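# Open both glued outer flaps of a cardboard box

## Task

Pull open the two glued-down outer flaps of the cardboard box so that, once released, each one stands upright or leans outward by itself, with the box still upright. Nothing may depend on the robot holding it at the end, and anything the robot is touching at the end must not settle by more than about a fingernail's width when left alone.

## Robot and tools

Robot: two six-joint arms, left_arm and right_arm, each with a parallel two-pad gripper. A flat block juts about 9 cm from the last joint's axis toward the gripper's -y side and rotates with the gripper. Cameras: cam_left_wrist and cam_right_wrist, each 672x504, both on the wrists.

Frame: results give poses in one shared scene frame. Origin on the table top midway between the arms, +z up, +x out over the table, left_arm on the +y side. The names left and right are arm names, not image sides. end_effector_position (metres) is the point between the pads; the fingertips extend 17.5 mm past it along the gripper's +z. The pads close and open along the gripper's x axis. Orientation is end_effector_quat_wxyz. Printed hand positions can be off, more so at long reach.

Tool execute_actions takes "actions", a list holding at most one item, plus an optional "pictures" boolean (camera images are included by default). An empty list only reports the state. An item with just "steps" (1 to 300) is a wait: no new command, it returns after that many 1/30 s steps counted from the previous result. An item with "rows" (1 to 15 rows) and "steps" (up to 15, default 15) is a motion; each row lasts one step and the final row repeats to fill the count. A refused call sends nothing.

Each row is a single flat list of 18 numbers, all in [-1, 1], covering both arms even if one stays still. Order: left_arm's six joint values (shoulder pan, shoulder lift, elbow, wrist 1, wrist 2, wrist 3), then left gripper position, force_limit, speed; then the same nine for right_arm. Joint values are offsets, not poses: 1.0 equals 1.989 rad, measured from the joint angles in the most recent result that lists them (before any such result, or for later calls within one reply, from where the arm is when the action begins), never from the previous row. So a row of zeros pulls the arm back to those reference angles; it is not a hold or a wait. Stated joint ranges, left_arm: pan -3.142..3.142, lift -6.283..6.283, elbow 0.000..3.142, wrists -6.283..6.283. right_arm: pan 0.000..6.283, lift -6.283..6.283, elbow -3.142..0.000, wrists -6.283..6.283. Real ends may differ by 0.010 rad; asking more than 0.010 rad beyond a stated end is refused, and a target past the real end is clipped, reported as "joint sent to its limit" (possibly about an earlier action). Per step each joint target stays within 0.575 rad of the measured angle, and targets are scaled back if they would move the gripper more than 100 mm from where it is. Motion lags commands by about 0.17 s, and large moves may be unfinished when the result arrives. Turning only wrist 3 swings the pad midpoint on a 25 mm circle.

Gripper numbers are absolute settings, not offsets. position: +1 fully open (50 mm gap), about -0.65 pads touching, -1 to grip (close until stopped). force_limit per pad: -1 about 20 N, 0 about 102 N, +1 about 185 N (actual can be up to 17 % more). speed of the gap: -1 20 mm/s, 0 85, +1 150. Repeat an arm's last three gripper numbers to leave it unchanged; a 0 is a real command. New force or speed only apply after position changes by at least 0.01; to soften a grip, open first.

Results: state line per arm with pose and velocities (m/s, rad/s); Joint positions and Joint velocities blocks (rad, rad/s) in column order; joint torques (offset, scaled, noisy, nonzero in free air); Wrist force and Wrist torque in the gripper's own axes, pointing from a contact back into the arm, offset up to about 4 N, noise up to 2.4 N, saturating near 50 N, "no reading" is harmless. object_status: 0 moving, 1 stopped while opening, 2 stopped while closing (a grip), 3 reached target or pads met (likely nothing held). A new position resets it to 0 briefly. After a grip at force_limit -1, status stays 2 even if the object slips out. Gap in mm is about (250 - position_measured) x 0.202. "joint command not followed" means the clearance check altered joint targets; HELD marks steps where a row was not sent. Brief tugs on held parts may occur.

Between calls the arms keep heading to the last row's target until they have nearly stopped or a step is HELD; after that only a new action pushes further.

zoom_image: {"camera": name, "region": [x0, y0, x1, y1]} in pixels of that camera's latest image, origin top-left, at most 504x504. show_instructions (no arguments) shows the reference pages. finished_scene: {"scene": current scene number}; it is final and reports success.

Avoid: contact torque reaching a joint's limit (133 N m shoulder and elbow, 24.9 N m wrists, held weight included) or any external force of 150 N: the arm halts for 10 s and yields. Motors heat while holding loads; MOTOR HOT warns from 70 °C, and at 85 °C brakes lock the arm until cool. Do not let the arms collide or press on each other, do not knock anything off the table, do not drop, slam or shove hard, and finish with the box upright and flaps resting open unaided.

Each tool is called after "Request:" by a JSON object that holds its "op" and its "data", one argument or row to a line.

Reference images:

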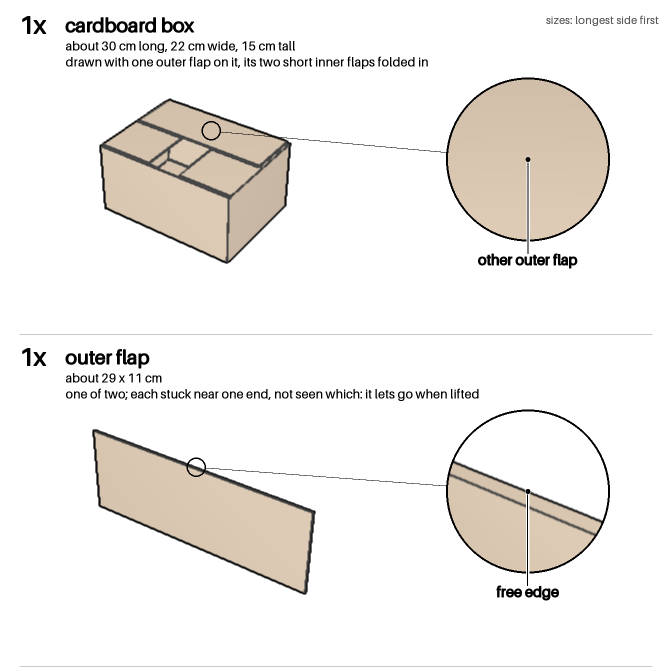

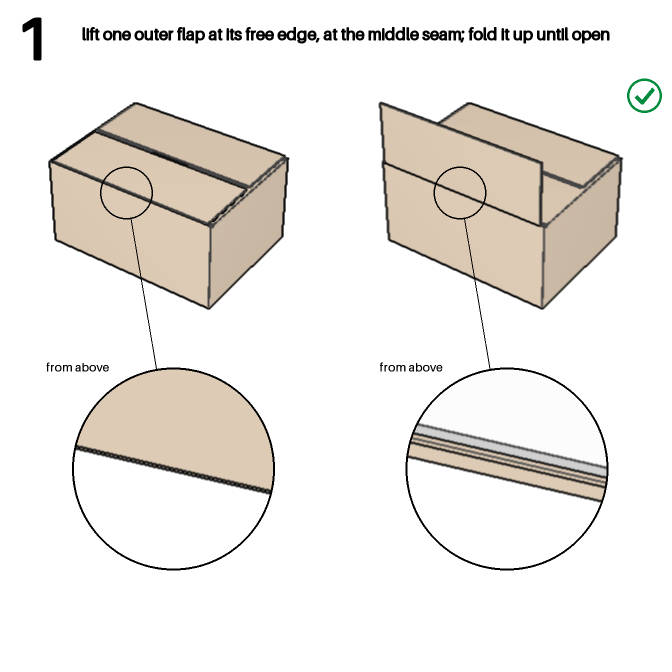

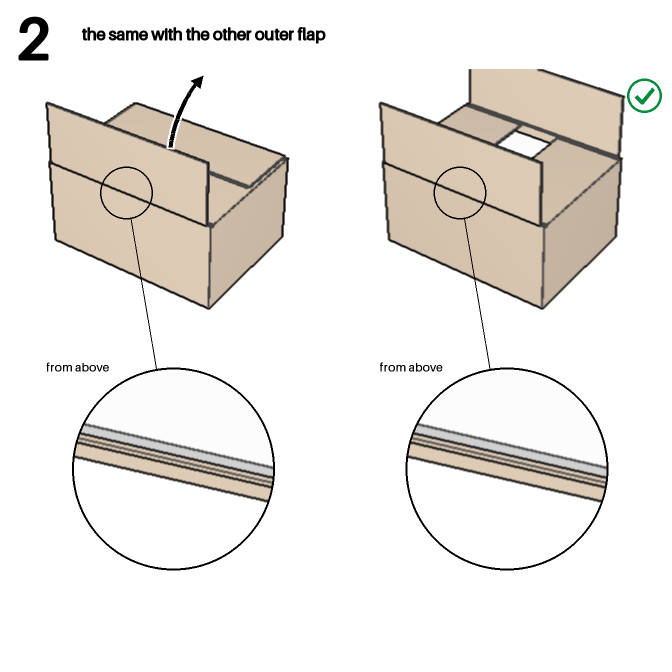

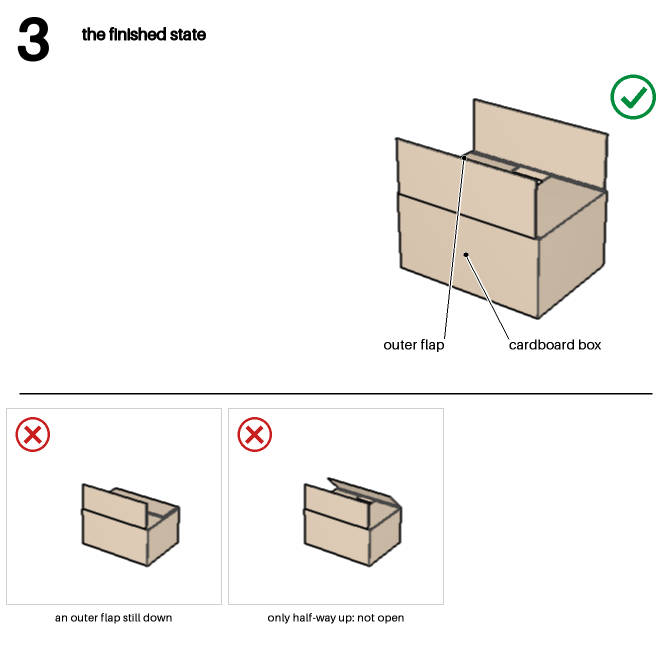

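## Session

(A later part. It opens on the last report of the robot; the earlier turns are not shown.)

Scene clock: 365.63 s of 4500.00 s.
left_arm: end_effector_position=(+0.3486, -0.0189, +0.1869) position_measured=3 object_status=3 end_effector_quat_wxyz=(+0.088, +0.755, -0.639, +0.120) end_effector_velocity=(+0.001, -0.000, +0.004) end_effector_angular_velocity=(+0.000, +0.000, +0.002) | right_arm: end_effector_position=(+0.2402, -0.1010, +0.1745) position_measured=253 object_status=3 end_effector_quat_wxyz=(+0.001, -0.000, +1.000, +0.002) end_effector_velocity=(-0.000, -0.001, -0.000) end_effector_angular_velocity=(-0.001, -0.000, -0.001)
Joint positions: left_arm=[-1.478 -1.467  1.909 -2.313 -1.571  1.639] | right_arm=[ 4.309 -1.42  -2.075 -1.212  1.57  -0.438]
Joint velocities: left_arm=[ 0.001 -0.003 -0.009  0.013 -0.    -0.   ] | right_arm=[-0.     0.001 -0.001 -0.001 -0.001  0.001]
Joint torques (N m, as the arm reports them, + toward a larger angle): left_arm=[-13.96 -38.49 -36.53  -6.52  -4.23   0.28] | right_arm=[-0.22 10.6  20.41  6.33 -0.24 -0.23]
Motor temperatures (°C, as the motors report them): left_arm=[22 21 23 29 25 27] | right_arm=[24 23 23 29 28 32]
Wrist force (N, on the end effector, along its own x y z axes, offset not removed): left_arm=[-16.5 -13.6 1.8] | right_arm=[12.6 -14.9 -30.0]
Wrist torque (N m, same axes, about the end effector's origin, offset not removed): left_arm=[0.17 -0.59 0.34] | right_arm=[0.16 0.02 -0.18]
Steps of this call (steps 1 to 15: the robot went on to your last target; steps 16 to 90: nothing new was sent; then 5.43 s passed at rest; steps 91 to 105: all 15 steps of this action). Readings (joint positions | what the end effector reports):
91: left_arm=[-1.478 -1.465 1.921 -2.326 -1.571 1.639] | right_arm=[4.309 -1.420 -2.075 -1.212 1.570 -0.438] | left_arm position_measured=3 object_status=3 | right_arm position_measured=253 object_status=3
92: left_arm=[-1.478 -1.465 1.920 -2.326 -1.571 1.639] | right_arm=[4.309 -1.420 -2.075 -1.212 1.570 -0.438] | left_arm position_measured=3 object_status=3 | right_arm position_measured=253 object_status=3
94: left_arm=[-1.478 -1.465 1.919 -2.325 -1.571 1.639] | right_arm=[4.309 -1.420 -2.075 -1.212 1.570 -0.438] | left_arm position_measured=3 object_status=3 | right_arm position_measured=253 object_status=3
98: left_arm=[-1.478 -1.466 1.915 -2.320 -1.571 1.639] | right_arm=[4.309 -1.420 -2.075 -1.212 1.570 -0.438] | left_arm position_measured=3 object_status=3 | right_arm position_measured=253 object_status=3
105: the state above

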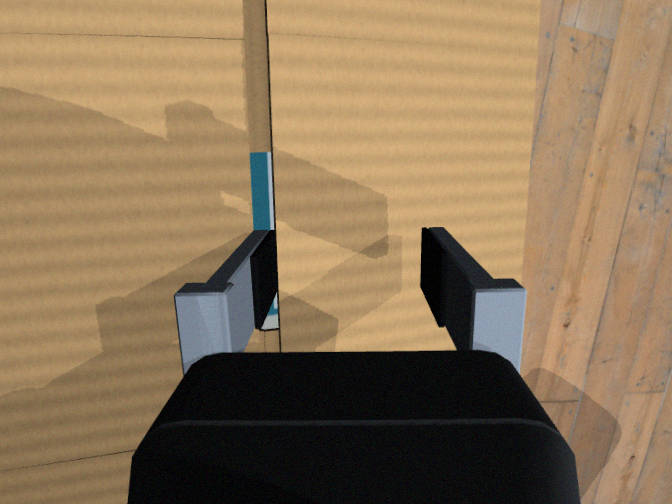

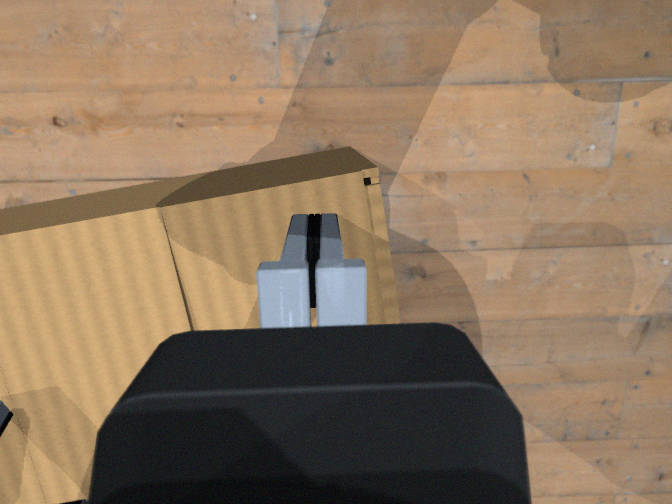

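Request:
{"op": "execute_actions", "data": {
  "actions": [
    {"rows":[[0,-0.0026,0.0058,-0.0108,0,0,1,0,0,0,0,0,0,0,0,-1,0,0],[0,-0.0051,0.0116,-0.0215,0,0,1,0,0,0,0,0,0,0,0,-1,0,0],[0,-0.0077,0.0174,-0.0323,0,0,1,0,0,0,0,0,0,0,0,-1,0,0],[0,-0.0103,0.0232,-0.0431,0,0,1,0,0,0,0,0,0,0,0,-1,0,0],[0,-0.0129,0.029,-0.0539,0,0,1,0,0,0,0,0,0,0,0,-1,0,0],[0,-0.0154,0.0348,-0.0646,0,0,1,0,0,0,0,0,0,0,0,-1,0,0],[0,-0.018,0.0406,-0.0754,0,0,1,0,0,0,0,0,0,0,0,-1,0,0],[0,-0.0206,0.0464,-0.0862,0,0,1,0,0,0,0,0,0,0,0,-1,0,0],[0,-0.0231,0.0522,-0.0969,0,0,1,0,0,0,0,0,0,0,0,-1,0,0],[0,-0.0257,0.058,-0.1077,0,0,1,0,0,0,0,0,0,0,0,-1,0,0]],"steps":15}
  ],
  "pictures": false
}}

Request:
{"op": "execute_actions", "data": {
  "actions": [
    {"steps":15}
  ]
}}

Scene clock: 385.17 s of 4500.00 s.
left_arm: end_effector_position=(+0.3486, -0.0185, +0.1937) position_measured=3 object_status=3 end_effector_quat_wxyz=(+0.126, +0.746, -0.631, +0.171) end_effector_velocity=(-0.001, +0.002, +0.011) end_effector_angular_velocity=(-0.164, -0.039, -0.001) | right_arm: end_effector_position=(+0.2402, -0.1011, +0.1745) position_measured=253 object_status=3 end_effector_quat_wxyz=(+0.001, -0.000, +1.000, +0.002) end_effector_velocity=(+0.000, +0.000, -0.000) end_effector_angular_velocity=(-0.000, -0.000, +0.001)
Joint positions: left_arm=[-1.478 -1.511  2.008 -2.495 -1.571  1.639] | right_arm=[ 4.309 -1.42  -2.075 -1.212  1.57  -0.438]
Joint velocities: left_arm=[-0.001 -0.056  0.129 -0.241  0.    -0.   ] | right_arm=[ 0.    -0.    -0.     0.001 -0.    -0.001]
Joint torques (N m, as the arm reports them, + toward a larger angle): left_arm=[ -5.27 -36.73 -26.95  -9.35  -3.93   0.24] | right_arm=[-0.7  10.66 19.52  4.63 -0.1   0.06]
Motor temperatures (°C, as the motors report them): left_arm=[22 21 23 29 25 27] | right_arm=[24 23 23 29 28 32]
Wrist force (N, on the end effector, along its own x y z axes, offset not removed): left_arm=[-13.9 -11.5 -0.2] | right_arm=[9.2 -15.5 -33.7]
Wrist torque (N m, same axes, about the end effector's origin, offset not removed): left_arm=[0.41 -1.08 0.43] | right_arm=[-0.18 0.37 -0.16]
Steps of this call (steps 1 to 15: the robot went on to your last target; steps 16 to 90: nothing new was sent; then 16.03 s passed at rest; steps 91 to 105: all 15 steps of this action). Readings (joint positions | what the end effector reports):
91: left_arm=[-1.478 -1.468 1.908 -2.311 -1.571 1.639] | right_arm=[4.309 -1.420 -2.075 -1.212 1.570 -0.438] | left_arm position_measured=3 object_status=3 | right_arm position_measured=253 object_status=3
92: left_arm=[-1.478 -1.468 1.909 -2.313 -1.571 1.639] | right_arm=[4.309 -1.420 -2.075 -1.212 1.570 -0.438] | left_arm position_measured=3 object_status=3 | right_arm position_measured=253 object_status=3
94: left_arm=[-1.478 -1.471 1.917 -2.327 -1.571 1.639] | right_arm=[4.309 -1.420 -2.075 -1.212 1.570 -0.438] | left_arm position_measured=3 object_status=3 | right_arm position_measured=253 object_status=3
98: left_arm=[-1.478 -1.485 1.949 -2.384 -1.571 1.639] | right_arm=[4.309 -1.420 -2.075 -1.212 1.570 -0.438] | left_arm position_measured=3 object_status=3 | right_arm position_measured=253 object_status=3
105: the state above

Scene clock: 385.67 s of 4500.00 s.
left_arm: end_effector_position=(+0.3485, -0.0182, +0.1952) position_measured=3 object_status=3 end_effector_quat_wxyz=(+0.132, +0.744, -0.630, +0.180) end_effector_velocity=(-0.000, -0.000, +0.000) end_effector_angular_velocity=(-0.003, -0.001, -0.001) | right_arm: end_effector_position=(+0.2402, -0.1011, +0.1745) position_measured=253 object_status=3 end_effector_quat_wxyz=(+0.001, -0.000, +1.000, +0.002) end_effector_velocity=(+0.000, -0.000, +0.000) end_effector_angular_velocity=(-0.001, +0.000, +0.002)
Joint positions: left_arm=[-1.478 -1.518  2.024 -2.526 -1.571  1.639] | right_arm=[ 4.309 -1.42  -2.075 -1.212  1.57  -0.438]
Joint velocities: left_arm=[-0.001 -0.001  0.003 -0.004 -0.     0.   ] | right_arm=[ 0.    -0.     0.001 -0.002 -0.    -0.002]
Joint torques (N m, as the arm reports them, + toward a larger angle): left_arm=[ -7.24 -38.06 -23.69  -9.42  -6.75   0.2 ] | right_arm=[-1.11  7.99 20.18  6.24 -0.03 -0.52]
Motor temperatures (°C, as the motors report them): left_arm=[22 21 23 29 25 27] | right_arm=[24 23 23 29 28 32]
Wrist force (N, on the end effector, along its own x y z axes, offset not removed): left_arm=[-13.1 -15.0 4.7] | right_arm=[9.1 -12.9 -33.1]
Wrist torque (N m, same axes, about the end effector's origin, offset not removed): left_arm=[0.10 -0.83 0.40] | right_arm=[0.51 0.53 -0.02]
Steps of this call (steps 1 to 15: the robot went on to your last target). Readings (joint positions | what the end effector reports):
1: left_arm=[-1.478 -1.513 2.012 -2.503 -1.571 1.639] | right_arm=[4.309 -1.420 -2.075 -1.212 1.570 -0.438] | left_arm position_measured=3 object_status=3 | right_arm position_measured=253 object_status=3
2: left_arm=[-1.478 -1.514 2.015 -2.508 -1.571 1.639] | right_arm=[4.309 -1.420 -2.075 -1.212 1.570 -0.438] | left_arm position_measured=3 object_status=3 | right_arm position_measured=253 object_status=3
4: left_arm=[-1.478 -1.516 2.019 -2.516 -1.571 1.639] | right_arm=[4.309 -1.420 -2.075 -1.212 1.570 -0.438] | left_arm position_measured=3 object_status=3 | right_arm position_measured=253 object_status=3
8: left_arm=[-1.478 -1.517 2.023 -2.523 -1.571 1.639] | right_arm=[4.309 -1.420 -2.075 -1.212 1.570 -0.438] | left_arm position_measured=3 object_status=3 | right_arm position_measured=253 object_status=3
15: the state above

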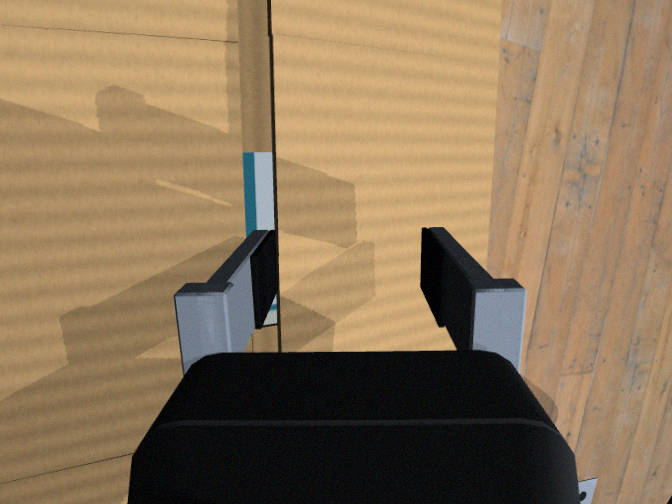

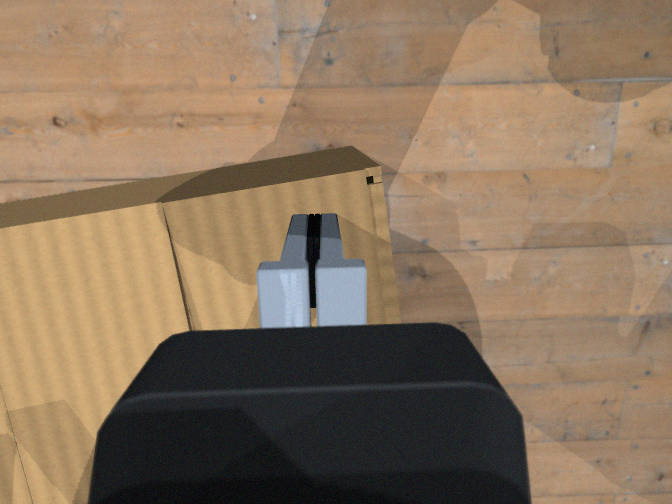

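Request:
{"op": "execute_actions", "data": {
  "actions": [
    {"rows":[[0,-0.0011,0.0062,-0.0135,0,0,1,0,0,0,0,0,0,0,0,-1,0,0],[0,-0.0022,0.0123,-0.027,0,0,1,0,0,0,0,0,0,0,0,-1,0,0],[0,-0.0033,0.0185,-0.0404,0,0,1,0,0,0,0,0,0,0,0,-1,0,0],[0,-0.0044,0.0247,-0.0539,0,0,1,0,0,0,0,0,0,0,0,-1,0,0],[0,-0.0055,0.0309,-0.0674,0,0,1,0,0,0,0,0,0,0,0,-1,0,0],[0,-0.0066,0.037,-0.0809,0,0,1,0,0,0,0,0,0,0,0,-1,0,0],[0,-0.0077,0.0432,-0.0944,0,0,1,0,0,0,0,0,0,0,0,-1,0,0],[0,-0.0089,0.0494,-0.1078,0,0,1,0,0,0,0,0,0,0,0,-1,0,0],[0,-0.01,0.0556,-0.1213,0,0,1,0,0,0,0,0,0,0,0,-1,0,0],[0,-0.0111,0.0617,-0.1348,0,0,1,0,0,0,0,0,0,0,0,-1,0,0],[0,-0.0122,0.0679,-0.1483,0,0,1,0,0,0,0,0,0,0,0,-1,0,0],[0,-0.0133,0.0741,-0.1618,0,0,1,0,0,0,0,0,0,0,0,-1,0,0],[0,-0.0144,0.0803,-0.1752,0,0,1,0,0,0,0,0,0,0,0,-1,0,0],[0,-0.0155,0.0864,-0.1887,0,0,1,0,0,0,0,0,0,0,0,-1,0,0],[0,-0.0166,0.0926,-0.2022,0,0,1,0,0,0,0,0,0,0,0,-1,0,0]],"steps":15}
  ],
  "pictures": false
}}

Request:
{"op": "execute_actions", "data": {
  "actions": [
    {"steps":25}
  ]
}}

Scene clock: 399.03 s of 4500.00 s.
left_arm: end_effector_position=(+0.3484, -0.0180, +0.1988) position_measured=3 object_status=3 end_effector_quat_wxyz=(+0.178, +0.728, -0.616, +0.242) end_effector_velocity=(-0.003, +0.013, +0.020) end_effector_angular_velocity=(-0.457, -0.110, -0.000) | right_arm: end_effector_position=(+0.2402, -0.1010, +0.1745) position_measured=253 object_status=3 end_effector_quat_wxyz=(+0.001, -0.000, +1.000, +0.002) end_effector_velocity=(-0.000, -0.000, +0.000) end_effector_angular_velocity=(+0.000, +0.000, -0.000)
Joint positions: left_arm=[-1.478 -1.54   2.145 -2.786 -1.571  1.639] | right_arm=[ 4.309 -1.42  -2.075 -1.212  1.57  -0.438]
Joint velocities: left_arm=[ 0.001 -0.063  0.353 -0.76  -0.     0.001] | right_arm=[ 0.     0.001 -0.    -0.001  0.     0.   ]
Joint torques (N m, as the arm reports them, + toward a larger angle): left_arm=[-14.15 -36.15 -22.69 -10.61  -4.62   0.27] | right_arm=[-0.83  9.67 20.44  5.31 -0.1  -0.13]
Motor temperatures (°C, as the motors report them): left_arm=[22 21 23 29 25 27] | right_arm=[24 23 23 29 28 32]
Wrist force (N, on the end effector, along its own x y z axes, offset not removed): left_arm=[-12.5 -15.8 0.3] | right_arm=[9.9 -13.1 -30.7]
Wrist torque (N m, same axes, about the end effector's origin, offset not removed): left_arm=[-0.35 -0.96 0.25] | right_arm=[0.35 0.22 -0.25]
Steps of this call (steps 1 to 15: the robot went on to your last target; steps 16 to 90: nothing new was sent; then 9.87 s passed at rest; steps 91 to 105: all 15 steps of this action). Readings (joint positions | what the end effector reports):
91: left_arm=[-1.478 -1.518 2.025 -2.527 -1.571 1.639] | right_arm=[4.309 -1.420 -2.075 -1.212 1.570 -0.438] | left_arm position_measured=3 object_status=3 | right_arm position_measured=253 object_status=3
92: left_arm=[-1.478 -1.518 2.026 -2.529 -1.571 1.639] | right_arm=[4.309 -1.420 -2.075 -1.212 1.570 -0.438] | left_arm position_measured=3 object_status=3 | right_arm position_measured=253 object_status=3
94: left_arm=[-1.478 -1.520 2.034 -2.545 -1.571 1.639] | right_arm=[4.309 -1.420 -2.075 -1.212 1.570 -0.438] | left_arm position_measured=3 object_status=3 | right_arm position_measured=253 object_status=3
98: left_arm=[-1.478 -1.526 2.066 -2.615 -1.571 1.639] | right_arm=[4.309 -1.420 -2.075 -1.212 1.570 -0.438] | left_arm position_measured=3 object_status=3 | right_arm position_measured=253 object_status=3
105: the state above

Scene clock: 399.87 s of 4500.00 s.
left_arm: end_effector_position=(+0.3477, -0.0152, +0.2047) position_measured=3 object_status=3 end_effector_quat_wxyz=(+0.203, +0.717, -0.607, +0.276) end_effector_velocity=(+0.000, +0.001, -0.001) end_effector_angular_velocity=(+0.001, +0.000, +0.000) | right_arm: end_effector_position=(+0.2402, -0.1010, +0.1745) position_measured=253 object_status=3 end_effector_quat_wxyz=(+0.001, -0.000, +1.000, +0.002) end_effector_velocity=(+0.001, +0.001, +0.002) end_effector_angular_velocity=(+0.004, -0.003, -0.000)
Joint positions: left_arm=[-1.478 -1.551  2.208 -2.928 -1.571  1.639] | right_arm=[ 4.309 -1.42  -2.075 -1.212  1.57  -0.438]
Joint velocities: left_arm=[ 0.001 -0.     0.003 -0.001 -0.     0.   ] | right_arm=[ 0.     0.002  0.002  0.001 -0.002  0.001]
Joint torques (N m, as the arm reports them, + toward a larger angle): left_arm=[  5.83 -31.17 -15.23  -5.72   2.63   0.23] | right_arm=[ 0.02 10.25 21.42  1.05  0.11 -0.03]
Motor temperatures (°C, as the motors report them): left_arm=[22 21 23 29 25 27] | right_arm=[24 23 23 29 28 32]
Wrist force (N, on the end effector, along its own x y z axes, offset not removed): left_arm=[-4.3 -2.2 0.6] | right_arm=[5.4 -5.4 -24.3]
Wrist torque (N m, same axes, about the end effector's origin, offset not removed): left_arm=[-0.25 0.69 0.39] | right_arm=[0.29 -0.04 -0.06]
Steps of this call (steps 1 to 25: the robot went on to your last target). Readings (joint positions | what the end effector reports):
1: left_arm=[-1.478 -1.542 2.157 -2.812 -1.571 1.639] | right_arm=[4.309 -1.420 -2.075 -1.212 1.570 -0.438] | left_arm position_measured=3 object_status=3 | right_arm position_measured=253 object_status=3
2: left_arm=[-1.478 -1.544 2.168 -2.837 -1.571 1.639] | right_arm=[4.309 -1.420 -2.075 -1.212 1.570 -0.438] | left_arm position_measured=3 object_status=3 | right_arm position_measured=253 object_status=3
4: left_arm=[-1.478 -1.547 2.184 -2.873 -1.571 1.639] | right_arm=[4.309 -1.420 -2.075 -1.212 1.570 -0.438] | left_arm position_measured=3 object_status=3 | right_arm position_measured=253 object_status=3
8: left_arm=[-1.478 -1.550 2.200 -2.909 -1.571 1.639] | right_arm=[4.309 -1.420 -2.075 -1.212 1.570 -0.438] | left_arm position_measured=3 object_status=3 | right_arm position_measured=253 object_status=3
25: the state above

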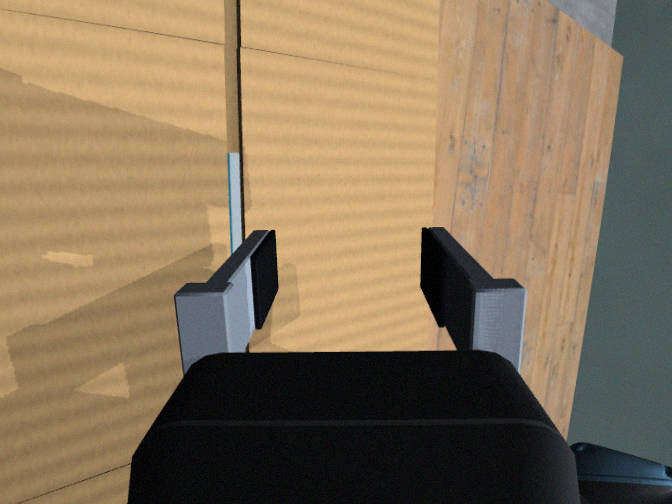

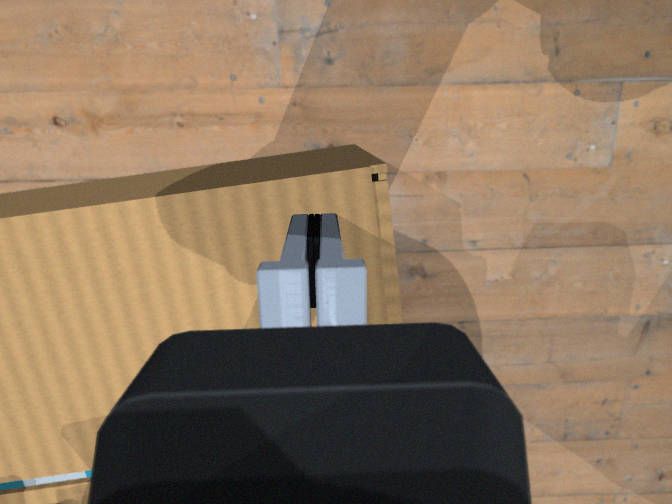

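Request:
{"op": "execute_actions", "data": {
  "actions": [
    {"rows":[[0,0.0405,-0.1556,0.3162,0,0,1,0,0,0,0.006,0.021,-0.027,0,0,-1,0,0],[0,0.0405,-0.1556,0.3162,0,0,1,0,0,0,0.006,0.021,-0.027,0,0,-1,0,0],[0,0.0405,-0.1556,0.3162,0,0,1,0,0,0,0.006,0.021,-0.027,0,0,-1,0,0],[0,0.0405,-0.1556,0.3162,0,0,1,0,0,0,0.006,0.021,-0.027,0,0,-1,0,0],[0,0.0405,-0.1556,0.3162,0,0,1,0,0,0,0.006,0.021,-0.027,0,0,-1,0,0],[0,0.0405,-0.1556,0.3162,0,0,1,0,0,0,0.006,0.021,-0.027,0,0,-1,0,0],[0,0.0405,-0.1556,0.3162,0,0,1,0,0,0,0.006,0.021,-0.027,0,0,-1,0,0],[0,0.0405,-0.1556,0.3162,0,0,1,0,0,0,0.006,0.021,-0.027,0,0,-1,0,0],[0,0.0405,-0.1556,0.3162,0,0,1,0,0,0,0.006,0.021,-0.027,0,0,-1,0,0],[0,0.0405,-0.1556,0.3162,0,0,1,0,0,0,0.006,0.021,-0.027,0,0,-1,0,0],[0,0.0405,-0.1556,0.3162,0,0,1,0,0,0,0.006,0.021,-0.027,0,0,-1,0,0],[0,0.0405,-0.1556,0.3162,0,0,1,0,0,0,0.006,0.021,-0.027,0,0,-1,0,0],[0,0.0405,-0.1556,0.3162,0,0,1,0,0,-0.1317,-0.0854,0.113,-0.0301,0,-0.193,-1,0,0]],"steps":15}
  ],
  "pictures": false
}}

Request:
{"op": "execute_actions", "data": {
  "actions": [
    {"steps":40}
  ]
}}

Scene clock: 423.50 s of 4500.00 s.
left_arm: end_effector_position=(+0.3503, -0.0257, +0.1952) position_measured=3 object_status=3 end_effector_quat_wxyz=(+0.101, +0.752, -0.636, +0.137) end_effector_velocity=(-0.010, +0.044, -0.025) end_effector_angular_velocity=(+0.313, +0.075, +0.002) | right_arm: end_effector_position=(+0.2499, -0.0985, +0.1942) position_measured=253 object_status=3 end_effector_quat_wxyz=(+0.001, -0.000, +1.000, +0.001) end_effector_velocity=(+0.326, +0.021, +0.044) end_effector_angular_velocity=(-0.012, +0.002, +0.009)
Joint positions: left_arm=[-1.478 -1.474  1.915 -2.355 -1.571  1.639] | right_arm=[ 4.291 -1.427 -2.017 -1.265  1.57  -0.456]
Joint velocities: left_arm=[ 0.001  0.023 -0.126  0.425 -0.    -0.   ] | right_arm=[-0.683 -0.604  0.626 -0.033 -0.001 -0.691]
Joint torques (N m, as the arm reports them, + toward a larger angle): left_arm=[ -6.93 -22.86 -28.77  -2.16   2.11   0.13] | right_arm=[-60.32 -21.53  59.03   1.14  -0.01  -6.98]
Motor temperatures (°C, as the motors report them): left_arm=[22 21 23 29 26 27] | right_arm=[24 23 23 29 28 32]
Wrist force (N, on the end effector, along its own x y z axes, offset not removed): left_arm=[-1.5 -2.9 4.8] | right_arm=[12.5 -1.4 1.8]
Wrist torque (N m, same axes, about the end effector's origin, offset not removed): left_arm=[-0.29 -0.03 -0.17] | right_arm=[-0.06 -1.60 -0.32]
Steps of this call (steps 1 to 15: the robot went on to your last target; steps 16 to 90: nothing new was sent; then 20.13 s passed at rest; steps 91 to 105: all 15 steps of this action). Readings (joint positions | what the end effector reports):
91: left_arm=[-1.478 -1.551 2.208 -2.928 -1.571 1.639] | right_arm=[4.309 -1.420 -2.075 -1.212 1.570 -0.438] | left_arm position_measured=3 object_status=3 | right_arm position_measured=253 object_status=3
92: left_arm=[-1.478 -1.548 2.205 -2.925 -1.571 1.639] | right_arm=[4.309 -1.420 -2.073 -1.215 1.570 -0.438] | left_arm position_measured=3 object_status=3 | right_arm position_measured=253 object_status=3
94: left_arm=[-1.478 -1.523 2.158 -2.877 -1.571 1.639] | right_arm=[4.309 -1.416 -2.059 -1.233 1.570 -0.438] | left_arm position_measured=3 object_status=3 | right_arm position_measured=253 object_status=3
98: left_arm=[-1.478 -1.489 1.998 -2.634 -1.571 1.639] | right_arm=[4.309 -1.411 -2.042 -1.254 1.570 -0.438] | left_arm position_measured=3 object_status=3 | right_arm position_measured=253 object_status=3
105: the state above

Scene clock: 424.83 s of 4500.00 s.
left_arm: end_effector_position=(+0.3488, -0.0198, +0.1920) position_measured=3 object_status=3 end_effector_quat_wxyz=(+0.089, +0.755, -0.639, +0.121) end_effector_velocity=(+0.001, +0.001, -0.000) end_effector_angular_velocity=(-0.000, -0.000, +0.001) | right_arm: end_effector_position=(+0.3635, -0.1279, +0.1992) position_measured=253 object_status=3 end_effector_quat_wxyz=(+0.000, -0.061, +0.998, -0.001) end_effector_velocity=(+0.000, -0.000, +0.000) end_effector_angular_velocity=(+0.000, -0.001, -0.000)
Joint positions: left_arm=[-1.478 -1.471  1.899 -2.299 -1.571  1.639] | right_arm=[ 4.047 -1.59  -1.85  -1.272  1.57  -0.822]
Joint velocities: left_arm=[ 0.002 -0.     0.    -0.001  0.     0.001] | right_arm=[-0.     0.     0.001 -0.    -0.     0.   ]
Joint torques (N m, as the arm reports them, + toward a larger angle): left_arm=[ -7.13 -24.   -30.41  -2.11   1.07   0.21] | right_arm=[-11.74  17.07  33.64   0.81   0.05  -2.32]
Motor temperatures (°C, as the motors report them): left_arm=[22 21 23 29 26 27] | right_arm=[24 23 23 29 28 32]
Wrist force (N, on the end effector, along its own x y z axes, offset not removed): left_arm=[0.8 -0.8 3.9] | right_arm=[0.5 -0.2 -0.9]
Wrist torque (N m, same axes, about the end effector's origin, offset not removed): left_arm=[0.07 -0.12 0.21] | right_arm=[-0.01 -0.07 -0.11]
Steps of this call (steps 1 to 40: the robot went on to your last target). Readings (joint positions | what the end effector reports):
1: left_arm=[-1.478 -1.473 1.911 -2.342 -1.571 1.639] | right_arm=[4.261 -1.450 -1.993 -1.266 1.570 -0.489] | left_arm position_measured=3 object_status=3 | right_arm position_measured=253 object_status=3
2: left_arm=[-1.478 -1.472 1.908 -2.332 -1.571 1.639] | right_arm=[4.226 -1.475 -1.968 -1.267 1.570 -0.535] | left_arm position_measured=3 object_status=3 | right_arm position_measured=253 object_status=3
4: left_arm=[-1.478 -1.472 1.905 -2.319 -1.571 1.639] | right_arm=[4.162 -1.516 -1.925 -1.269 1.570 -0.633] | left_arm position_measured=3 object_status=3 | right_arm position_measured=253 object_status=3
8: left_arm=[-1.478 -1.471 1.901 -2.306 -1.571 1.639] | right_arm=[4.088 -1.564 -1.877 -1.271 1.570 -0.754] | left_arm position_measured=3 object_status=3 | right_arm position_measured=253 object_status=3
40: the state above

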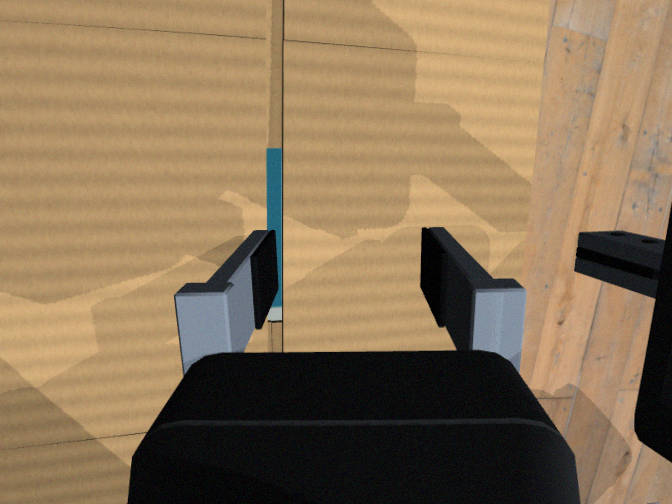

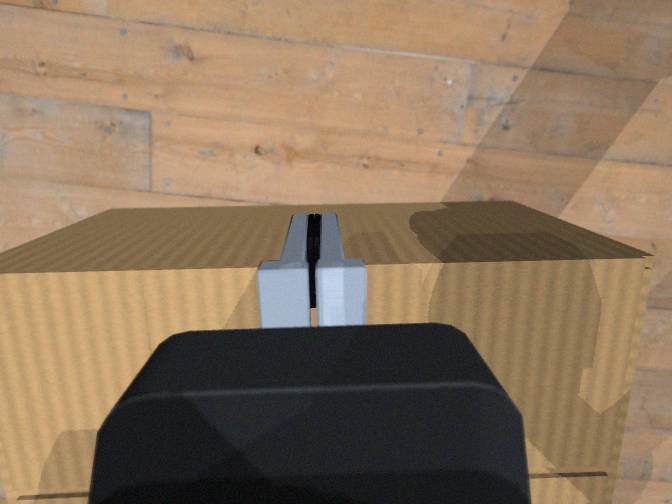

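Request:
{"op": "execute_actions", "data": {
  "actions": [
    {"rows":[[0,0.0077,0.013,-0.0207,0,0,1,0,0,-0.004,-0.0266,-0.0621,0.0887,0,0,-1,0,0]],"steps":15}
  ],
  "pictures": false
}}

Request:
{"op": "execute_actions", "data": {
  "actions": [
    {"steps":25}
  ]
}}

Scene clock: 434.67 s of 4500.00 s.
left_arm: end_effector_position=(+0.3487, -0.0193, +0.1773) position_measured=3 object_status=3 end_effector_quat_wxyz=(+0.089, +0.755, -0.639, +0.121) end_effector_velocity=(-0.001, +0.000, -0.005) end_effector_angular_velocity=(+0.001, -0.000, -0.003) | right_arm: end_effector_position=(+0.3633, -0.1337, +0.1366) position_measured=253 object_status=3 end_effector_quat_wxyz=(+0.000, -0.057, +0.998, -0.001) end_effector_velocity=(-0.001, -0.002, -0.018) end_effector_angular_velocity=(+0.007, -0.005, -0.002)
Joint positions: left_arm=[-1.478 -1.456  1.924 -2.339 -1.571  1.639] | right_arm=[ 4.04  -1.641 -1.969 -1.103  1.57  -0.822]
Joint velocities: left_arm=[-0.002  0.004  0.008 -0.011  0.     0.001] | right_arm=[-0.002 -0.013 -0.038  0.059  0.001 -0.   ]
Joint torques (N m, as the arm reports them, + toward a larger angle): left_arm=[ -6.58 -20.75 -14.78  -4.34  -1.6    0.26] | right_arm=[-11.64  16.97  14.8    5.24  -0.27  -1.57]
Motor temperatures (°C, as the motors report them): left_arm=[22 21 23 29 26 27] | right_arm=[24 23 23 29 28 32]
Wrist force (N, on the end effector, along its own x y z axes, offset not removed): left_arm=[2.0 3.0 0.7] | right_arm=[-0.4 -1.4 0.0]
Wrist torque (N m, same axes, about the end effector's origin, offset not removed): left_arm=[0.64 -0.01 0.16] | right_arm=[-0.19 0.24 0.10]
Steps of this call (steps 1 to 15: the robot went on to your last target; steps 16 to 90: nothing new was sent; then 6.33 s passed at rest; steps 91 to 105: all 15 steps of this action). Readings (joint positions | what the end effector reports):
91: left_arm=[-1.478 -1.471 1.899 -2.299 -1.571 1.639] | right_arm=[4.047 -1.590 -1.850 -1.272 1.570 -0.822] | left_arm position_measured=3 object_status=3 | right_arm position_measured=253 object_status=3
92: left_arm=[-1.478 -1.469 1.901 -2.302 -1.571 1.639] | right_arm=[4.047 -1.593 -1.853 -1.269 1.570 -0.822] | left_arm position_measured=3 object_status=3 | right_arm position_measured=253 object_status=3
94: left_arm=[-1.478 -1.464 1.909 -2.315 -1.571 1.639] | right_arm=[4.044 -1.610 -1.888 -1.227 1.570 -0.822] | left_arm position_measured=3 object_status=3 | right_arm position_measured=253 object_status=3
98: left_arm=[-1.478 -1.458 1.919 -2.332 -1.571 1.639] | right_arm=[4.041 -1.632 -1.944 -1.143 1.570 -0.822] | left_arm position_measured=3 object_status=3 | right_arm position_measured=253 object_status=3
105: the state above

Scene clock: 435.50 s of 4500.00 s.
left_arm: end_effector_position=(+0.3487, -0.0193, +0.1768) position_measured=3 object_status=3 end_effector_quat_wxyz=(+0.089, +0.755, -0.639, +0.121) end_effector_velocity=(-0.001, -0.001, +0.000) end_effector_angular_velocity=(-0.001, +0.000, -0.002) | right_arm: end_effector_position=(+0.3632, -0.1340, +0.1342) position_measured=253 object_status=3 end_effector_quat_wxyz=(+0.000, -0.057, +0.998, -0.001) end_effector_velocity=(-0.000, +0.000, +0.001) end_effector_angular_velocity=(+0.001, -0.000, -0.002)
Joint positions: left_arm=[-1.478 -1.455  1.925 -2.341 -1.571  1.639] | right_arm=[ 4.04  -1.643 -1.974 -1.096  1.57  -0.822]
Joint velocities: left_arm=[-0.002  0.    -0.001 -0.    -0.    -0.   ] | right_arm=[-0.     0.001  0.001 -0.001  0.     0.002]
Joint torques (N m, as the arm reports them, + toward a larger angle): left_arm=[ -5.11 -20.34 -13.24  -3.91  -1.52   0.25] | right_arm=[-11.04  17.34  12.85   5.19   0.12  -0.24]
Motor temperatures (°C, as the motors report them): left_arm=[22 21 23 29 26 27] | right_arm=[24 23 23 29 28 32]
Wrist force (N, on the end effector, along its own x y z axes, offset not removed): left_arm=[6.2 -1.8 -1.3] | right_arm=[-0.4 -2.4 -0.4]
Wrist torque (N m, same axes, about the end effector's origin, offset not removed): left_arm=[-0.35 -0.68 0.04] | right_arm=[-0.35 0.04 -0.05]
Steps of this call (steps 1 to 15: the robot went on to your last target; steps 16 to 25: nothing new was sent). Readings (joint positions | what the end effector reports):
1: left_arm=[-1.478 -1.456 1.924 -2.339 -1.571 1.639] | right_arm=[4.040 -1.642 -1.970 -1.101 1.570 -0.822] | left_arm position_measured=3 object_status=3 | right_arm position_measured=253 object_status=3
2: left_arm=[-1.478 -1.456 1.924 -2.340 -1.571 1.639] | right_arm=[4.040 -1.642 -1.971 -1.100 1.570 -0.822] | left_arm position_measured=3 object_status=3 | right_arm position_measured=253 object_status=3
4: left_arm=[-1.478 -1.455 1.924 -2.340 -1.571 1.639] | right_arm=[4.040 -1.643 -1.972 -1.098 1.570 -0.822] | left_arm position_measured=3 object_status=3 | right_arm position_measured=253 object_status=3
8: left_arm=[-1.478 -1.455 1.925 -2.340 -1.571 1.639] | right_arm=[4.040 -1.643 -1.973 -1.097 1.570 -0.822] | left_arm position_measured=3 object_status=3 | right_arm position_measured=253 object_status=3
25: the state above
All arms were judged still, so your last target was given up. Only a new action makes them travel on or press farther. Fingers that are still opening or closing keep moving.

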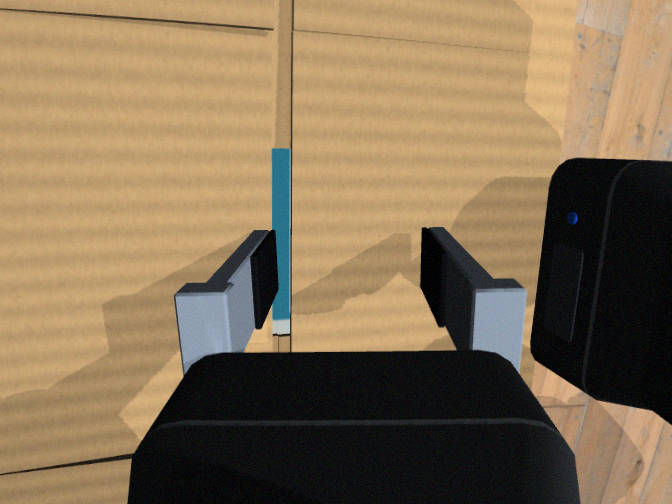

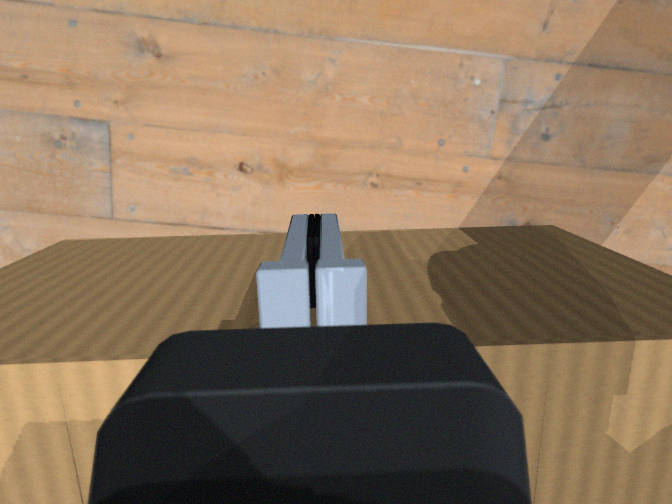

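Request:
{"op": "execute_actions", "data": {
  "actions": [
    {"rows":[[0,0,0,0,0,0,1,0,0,0,0.0861,-0.1966,0.3623,0,0,-1,0,0]],"steps":15}
  ],
  "pictures": false
}}

Request:
{"op": "execute_actions", "data": {
  "actions": [
    {"steps":35}
  ],
  "pictures": false
}}

Request:
{"op": "execute_actions", "data": {
  "actions": [
    {"rows":[[0,0.0057,-0.0064,0.0007,0,0,1,0,0,0,0,0,0,0,0,-1,0,0]],"steps":15}
  ]
}}

Scene clock: 456.97 s of 4500.00 s.
left_arm: end_effector_position=(+0.3487, -0.0193, +0.1768) position_measured=3 object_status=3 end_effector_quat_wxyz=(+0.089, +0.755, -0.639, +0.121) end_effector_velocity=(+0.000, -0.000, +0.000) end_effector_angular_velocity=(-0.001, -0.001, -0.001) | right_arm: end_effector_position=(+0.3603, -0.1374, +0.1281) position_measured=253 object_status=3 end_effector_quat_wxyz=(+0.152, -0.056, +0.974, +0.158) end_effector_velocity=(+0.027, +0.031, +0.047) end_effector_angular_velocity=(+0.343, -0.294, -0.000)
Joint positions: left_arm=[-1.478 -1.455  1.925 -2.341 -1.571  1.639] | right_arm=[ 4.04  -1.479 -2.342 -0.45   1.57  -0.822]
Joint velocities: left_arm=[ 0.001  0.    -0.    -0.     0.     0.002] | right_arm=[-0.     0.057 -0.178  0.573 -0.001  0.   ]
Joint torques (N m, as the arm reports them, + toward a larger angle): left_arm=[ -1.53 -20.88 -13.81  -3.75  -1.48   0.31] | right_arm=[-6.5  26.78 15.31  6.19 -0.04  1.67]
Motor temperatures (°C, as the motors report them): left_arm=[22 21 23 29 26 27] | right_arm=[24 23 23 29 28 32]
Wrist force (N, on the end effector, along its own x y z axes, offset not removed): left_arm=[4.3 -5.9 -1.7] | right_arm=[1.1 -0.4 -1.8]
Wrist torque (N m, same axes, about the end effector's origin, offset not removed): left_arm=[-0.97 -0.34 0.22] | right_arm=[-0.04 -0.17 -0.19]
Steps of this call (steps 1 to 90: nothing new was sent; then 17.97 s passed at rest; steps 91 to 105: all 15 steps of this action). Readings (joint positions | what the end effector reports):
91: left_arm=[-1.478 -1.455 1.925 -2.341 -1.571 1.639] | right_arm=[4.040 -1.643 -1.974 -1.096 1.570 -0.822] | left_arm position_measured=3 object_status=3 | right_arm position_measured=253 object_status=3
92: left_arm=[-1.478 -1.455 1.925 -2.341 -1.571 1.639] | right_arm=[4.040 -1.640 -1.977 -1.092 1.570 -0.822] | left_arm position_measured=3 object_status=3 | right_arm position_measured=253 object_status=3
94: left_arm=[-1.478 -1.455 1.925 -2.341 -1.571 1.639] | right_arm=[4.040 -1.599 -2.025 -1.044 1.570 -0.822] | left_arm position_measured=3 object_status=3 | right_arm position_measured=253 object_status=3
98: left_arm=[-1.478 -1.455 1.925 -2.341 -1.571 1.639] | right_arm=[4.040 -1.517 -2.223 -0.802 1.570 -0.822] | left_arm position_measured=3 object_status=3 | right_arm position_measured=253 object_status=3
105: the state above

Scene clock: 458.13 s of 4500.00 s.
left_arm: end_effector_position=(+0.3487, -0.0193, +0.1768) position_measured=3 object_status=3 end_effector_quat_wxyz=(+0.089, +0.755, -0.639, +0.121) end_effector_velocity=(+0.000, +0.001, -0.001) end_effector_angular_velocity=(+0.001, +0.000, +0.001) | right_arm: end_effector_position=(+0.3636, -0.1336, +0.1347) position_measured=253 object_status=3 end_effector_quat_wxyz=(+0.172, -0.055, +0.967, +0.178) end_effector_velocity=(-0.000, -0.001, -0.001) end_effector_angular_velocity=(-0.003, -0.000, -0.001)
Joint positions: left_arm=[-1.478 -1.455  1.925 -2.341 -1.571  1.639] | right_arm=[ 4.04  -1.472 -2.365 -0.375  1.57  -0.822]
Joint velocities: left_arm=[ 0.001  0.     0.001 -0.     0.    -0.   ] | right_arm=[ 0.     0.    -0.001 -0.001 -0.002 -0.   ]
Joint torques (N m, as the arm reports them, + toward a larger angle): left_arm=[ -1.02 -21.08 -14.17  -3.5   -1.47   0.26] | right_arm=[ 4.06 27.57 12.38  6.24 -0.21 -0.29]
Motor temperatures (°C, as the motors report them): left_arm=[22 21 23 29 26 27] | right_arm=[24 23 23 29 28 32]
Wrist force (N, on the end effector, along its own x y z axes, offset not removed): left_arm=[3.1 -0.9 -3.8] | right_arm=[-1.4 -0.6 1.3]
Wrist torque (N m, same axes, about the end effector's origin, offset not removed): left_arm=[0.13 -0.24 0.19] | right_arm=[0.02 0.36 0.07]
Steps of this call (steps 1 to 30: the robot went on to your last target; steps 31 to 35: nothing new was sent). Readings (joint positions | what the end effector reports):
1: left_arm=[-1.478 -1.455 1.925 -2.341 -1.571 1.639] | right_arm=[4.040 -1.478 -2.347 -0.433 1.570 -0.822] | left_arm position_measured=3 object_status=3 | right_arm position_measured=253 object_status=3
2: left_arm=[-1.478 -1.455 1.925 -2.341 -1.571 1.639] | right_arm=[4.040 -1.476 -2.351 -0.419 1.570 -0.822] | left_arm position_measured=3 object_status=3 | right_arm position_measured=253 object_status=3
4: left_arm=[-1.478 -1.455 1.925 -2.341 -1.571 1.639] | right_arm=[4.040 -1.475 -2.357 -0.401 1.570 -0.822] | left_arm position_measured=3 object_status=3 | right_arm position_measured=253 object_status=3
8: left_arm=[-1.478 -1.455 1.925 -2.341 -1.571 1.639] | right_arm=[4.040 -1.473 -2.362 -0.384 1.570 -0.822] | left_arm position_measured=3 object_status=3 | right_arm position_measured=253 object_status=3
35: the state above
All arms were judged still, so your last target was given up. Only a new action makes them travel on or press farther. Fingers that are still opening or closing keep moving.

Scene clock: 458.63 s of 4500.00 s.
left_arm: end_effector_position=(+0.3498, -0.0240, +0.1767) position_measured=3 object_status=3 end_effector_quat_wxyz=(+0.089, +0.755, -0.639, +0.120) end_effector_velocity=(+0.001, -0.002, +0.001) end_effector_angular_velocity=(-0.002, -0.000, +0.001) | right_arm: end_effector_position=(+0.3636, -0.1336, +0.1347) position_measured=253 object_status=3 end_effector_quat_wxyz=(+0.172, -0.055, +0.967, +0.178) end_effector_velocity=(-0.000, -0.001, -0.001) end_effector_angular_velocity=(-0.002, +0.000, +0.001)
Joint positions: left_arm=[-1.478 -1.444  1.913 -2.339 -1.571  1.639] | right_arm=[ 4.04  -1.472 -2.365 -0.375  1.57  -0.822]
Joint velocities: left_arm=[ 0.001  0.003 -0.005  0.    -0.    -0.   ] | right_arm=[ 0.     0.    -0.002 -0.    -0.    -0.001]
Joint torques (N m, as the arm reports them, + toward a larger angle): left_arm=[ -1.28 -22.24 -29.52  -2.78  -1.5    0.25] | right_arm=[ 5.29 26.58 14.07  5.82 -0.13 -0.78]
Motor temperatures (°C, as the motors report them): left_arm=[22 21 23 29 26 27] | right_arm=[24 23 23 29 28 32]
Wrist force (N, on the end effector, along its own x y z axes, offset not removed): left_arm=[-3.4 -1.1 -2.3] | right_arm=[-2.0 -0.3 1.0]
Wrist torque (N m, same axes, about the end effector's origin, offset not removed): left_arm=[-0.20 -0.37 -0.04] | right_arm=[0.00 0.30 -0.09]
Steps of this call (steps 1 to 15: all 15 steps of this action). Readings (joint positions | what the end effector reports):
1: left_arm=[-1.478 -1.455 1.925 -2.341 -1.571 1.639] | right_arm=[4.040 -1.472 -2.365 -0.375 1.570 -0.822] | left_arm position_measured=3 object_status=3 | right_arm position_measured=253 object_status=3
2: left_arm=[-1.478 -1.454 1.924 -2.341 -1.571 1.639] | right_arm=[4.040 -1.472 -2.365 -0.375 1.570 -0.822] | left_arm position_measured=3 object_status=3 | right_arm position_measured=253 object_status=3
4: left_arm=[-1.478 -1.451 1.920 -2.340 -1.571 1.639] | right_arm=[4.040 -1.472 -2.365 -0.375 1.570 -0.822] | left_arm position_measured=3 object_status=3 | right_arm position_measured=253 object_status=3
8: left_arm=[-1.478 -1.446 1.915 -2.339 -1.571 1.639] | right_arm=[4.040 -1.472 -2.365 -0.375 1.570 -0.822] | left_arm position_measured=3 object_status=3 | right_arm position_measured=253 object_status=3
15: the state above

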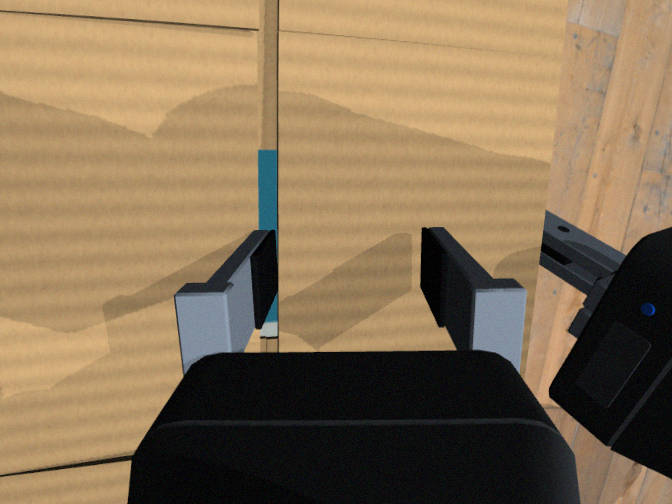

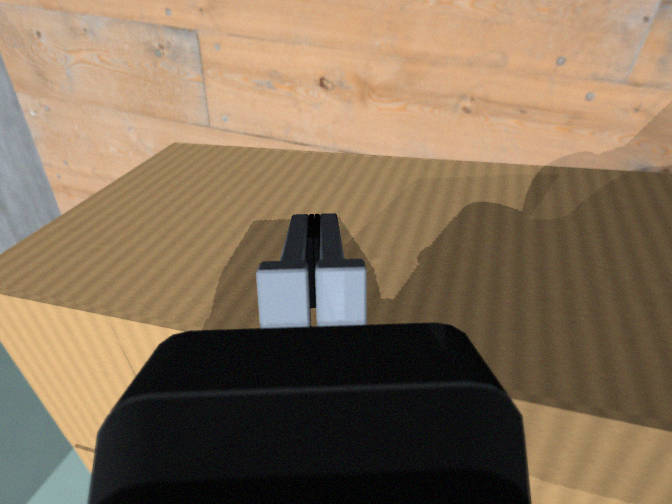

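Push in 2 mm steps.

Request:
{"op": "execute_actions", "data": {
  "actions": [
    {"rows":[[0,0.0026,-0.0029,0.0003,0,0,1,0,0,0,0,0,0,0,0,-1,0,0]],"steps":15}
  ],
  "pictures": false
}}

Request:
{"op": "execute_actions", "data": {
  "actions": [
    {"rows":[[0,0.0023,-0.0026,0.0003,0,0,1,0,0,0,0,0,0,0,0,-1,0,0]],"steps":15}
  ],
  "pictures": false
}}

Scene clock: 464.60 s of 4500.00 s.
left_arm: end_effector_position=(+0.3503, -0.0261, +0.1766) position_measured=3 object_status=3 end_effector_quat_wxyz=(+0.089, +0.755, -0.639, +0.120) end_effector_velocity=(-0.000, -0.001, +0.001) end_effector_angular_velocity=(-0.001, +0.000, +0.000) | right_arm: end_effector_position=(+0.3636, -0.1336, +0.1347) position_measured=253 object_status=3 end_effector_quat_wxyz=(+0.172, -0.055, +0.967, +0.178) end_effector_velocity=(-0.000, +0.000, +0.000) end_effector_angular_velocity=(+0.001, -0.000, -0.001)
Joint positions: left_arm=[-1.478 -1.439  1.907 -2.339 -1.571  1.639] | right_arm=[ 4.04  -1.472 -2.365 -0.375  1.57  -0.822]
Joint velocities: left_arm=[-0.     0.001 -0.003  0.001 -0.    -0.001] | right_arm=[ 0.     0.001 -0.     0.001 -0.     0.002]
Joint torques (N m, as the arm reports them, + toward a larger angle): left_arm=[ -0.93 -21.25 -29.37  -2.86  -1.45   0.3 ] | right_arm=[ 5.22 27.73 13.45  5.82 -0.1  -0.68]
Motor temperatures (°C, as the motors report them): left_arm=[22 21 23 29 26 27] | right_arm=[24 23 23 29 28 32]
Wrist force (N, on the end effector, along its own x y z axes, offset not removed): left_arm=[-6.5 0.1 -6.6] | right_arm=[0.4 -2.0 -0.5]
Wrist torque (N m, same axes, about the end effector's origin, offset not removed): left_arm=[0.04 0.18 0.18] | right_arm=[-0.19 -0.03 -0.03]
Steps of this call (steps 1 to 15: the robot went on to your last target; steps 16 to 90: nothing new was sent; then 2.47 s passed at rest; steps 91 to 105: all 15 steps of this action). Readings (joint positions | what the end effector reports):
91: left_arm=[-1.478 -1.444 1.912 -2.339 -1.571 1.639] | right_arm=[4.040 -1.472 -2.365 -0.375 1.570 -0.822] | left_arm position_measured=3 object_status=3 | right_arm position_measured=253 object_status=3
92: left_arm=[-1.478 -1.443 1.912 -2.339 -1.571 1.639] | right_arm=[4.040 -1.472 -2.365 -0.375 1.570 -0.822] | left_arm position_measured=3 object_status=3 | right_arm position_measured=253 object_status=3
94: left_arm=[-1.478 -1.442 1.910 -2.339 -1.571 1.639] | right_arm=[4.040 -1.472 -2.365 -0.375 1.570 -0.822] | left_arm position_measured=3 object_status=3 | right_arm position_measured=253 object_status=3
98: left_arm=[-1.478 -1.440 1.908 -2.339 -1.571 1.639] | right_arm=[4.040 -1.472 -2.365 -0.375 1.570 -0.822] | left_arm position_measured=3 object_status=3 | right_arm position_measured=253 object_status=3
105: the state above

Scene clock: 465.10 s of 4500.00 s.
left_arm: end_effector_position=(+0.3508, -0.0281, +0.1766) position_measured=3 object_status=3 end_effector_quat_wxyz=(+0.089, +0.755, -0.639, +0.120) end_effector_velocity=(+0.001, -0.000, +0.000) end_effector_angular_velocity=(-0.000, -0.000, +0.001) | right_arm: end_effector_position=(+0.3636, -0.1336, +0.1347) position_measured=253 object_status=3 end_effector_quat_wxyz=(+0.172, -0.055, +0.967, +0.178) end_effector_velocity=(-0.000, +0.000, -0.000) end_effector_angular_velocity=(+0.000, +0.001, -0.000)
Joint positions: left_arm=[-1.478 -1.435  1.902 -2.338 -1.571  1.639] | right_arm=[ 4.04  -1.472 -2.365 -0.375  1.57  -0.822]
Joint velocities: left_arm=[ 0.002  0.001 -0.001  0.    -0.     0.001] | right_arm=[ 0.    -0.     0.001 -0.001  0.001  0.001]
Joint torques (N m, as the arm reports them, + toward a larger angle): left_arm=[ -1.52 -20.72 -29.2   -2.83  -1.44   0.28] | right_arm=[ 6.3  25.92 15.35  5.46  0.09 -0.84]
Motor temperatures (°C, as the motors report them): left_arm=[22 21 23 29 26 27] | right_arm=[24 23 23 29 28 32]
Wrist force (N, on the end effector, along its own x y z axes, offset not removed): left_arm=[-5.5 -1.1 -1.6] | right_arm=[-0.7 -1.3 -3.8]
Wrist torque (N m, same axes, about the end effector's origin, offset not removed): left_arm=[-0.17 -0.17 0.20] | right_arm=[-0.19 0.27 -0.13]
Steps of this call (steps 1 to 15: all 15 steps of this action). Readings (joint positions | what the end effector reports):
1: left_arm=[-1.478 -1.439 1.907 -2.339 -1.571 1.639] | right_arm=[4.040 -1.472 -2.365 -0.375 1.570 -0.822] | left_arm position_measured=3 object_status=3 | right_arm position_measured=253 object_status=3
2: left_arm=[-1.478 -1.439 1.906 -2.338 -1.571 1.639] | right_arm=[4.040 -1.472 -2.365 -0.375 1.570 -0.822] | left_arm position_measured=3 object_status=3 | right_arm position_measured=253 object_status=3
4: left_arm=[-1.478 -1.437 1.905 -2.338 -1.571 1.639] | right_arm=[4.040 -1.472 -2.365 -0.375 1.570 -0.822] | left_arm position_measured=3 object_status=3 | right_arm position_measured=253 object_status=3
8: left_arm=[-1.478 -1.436 1.903 -2.338 -1.571 1.639] | right_arm=[4.040 -1.472 -2.365 -0.375 1.570 -0.822] | left_arm position_measured=3 object_status=3 | right_arm position_measured=253 object_status=3
15: the state above


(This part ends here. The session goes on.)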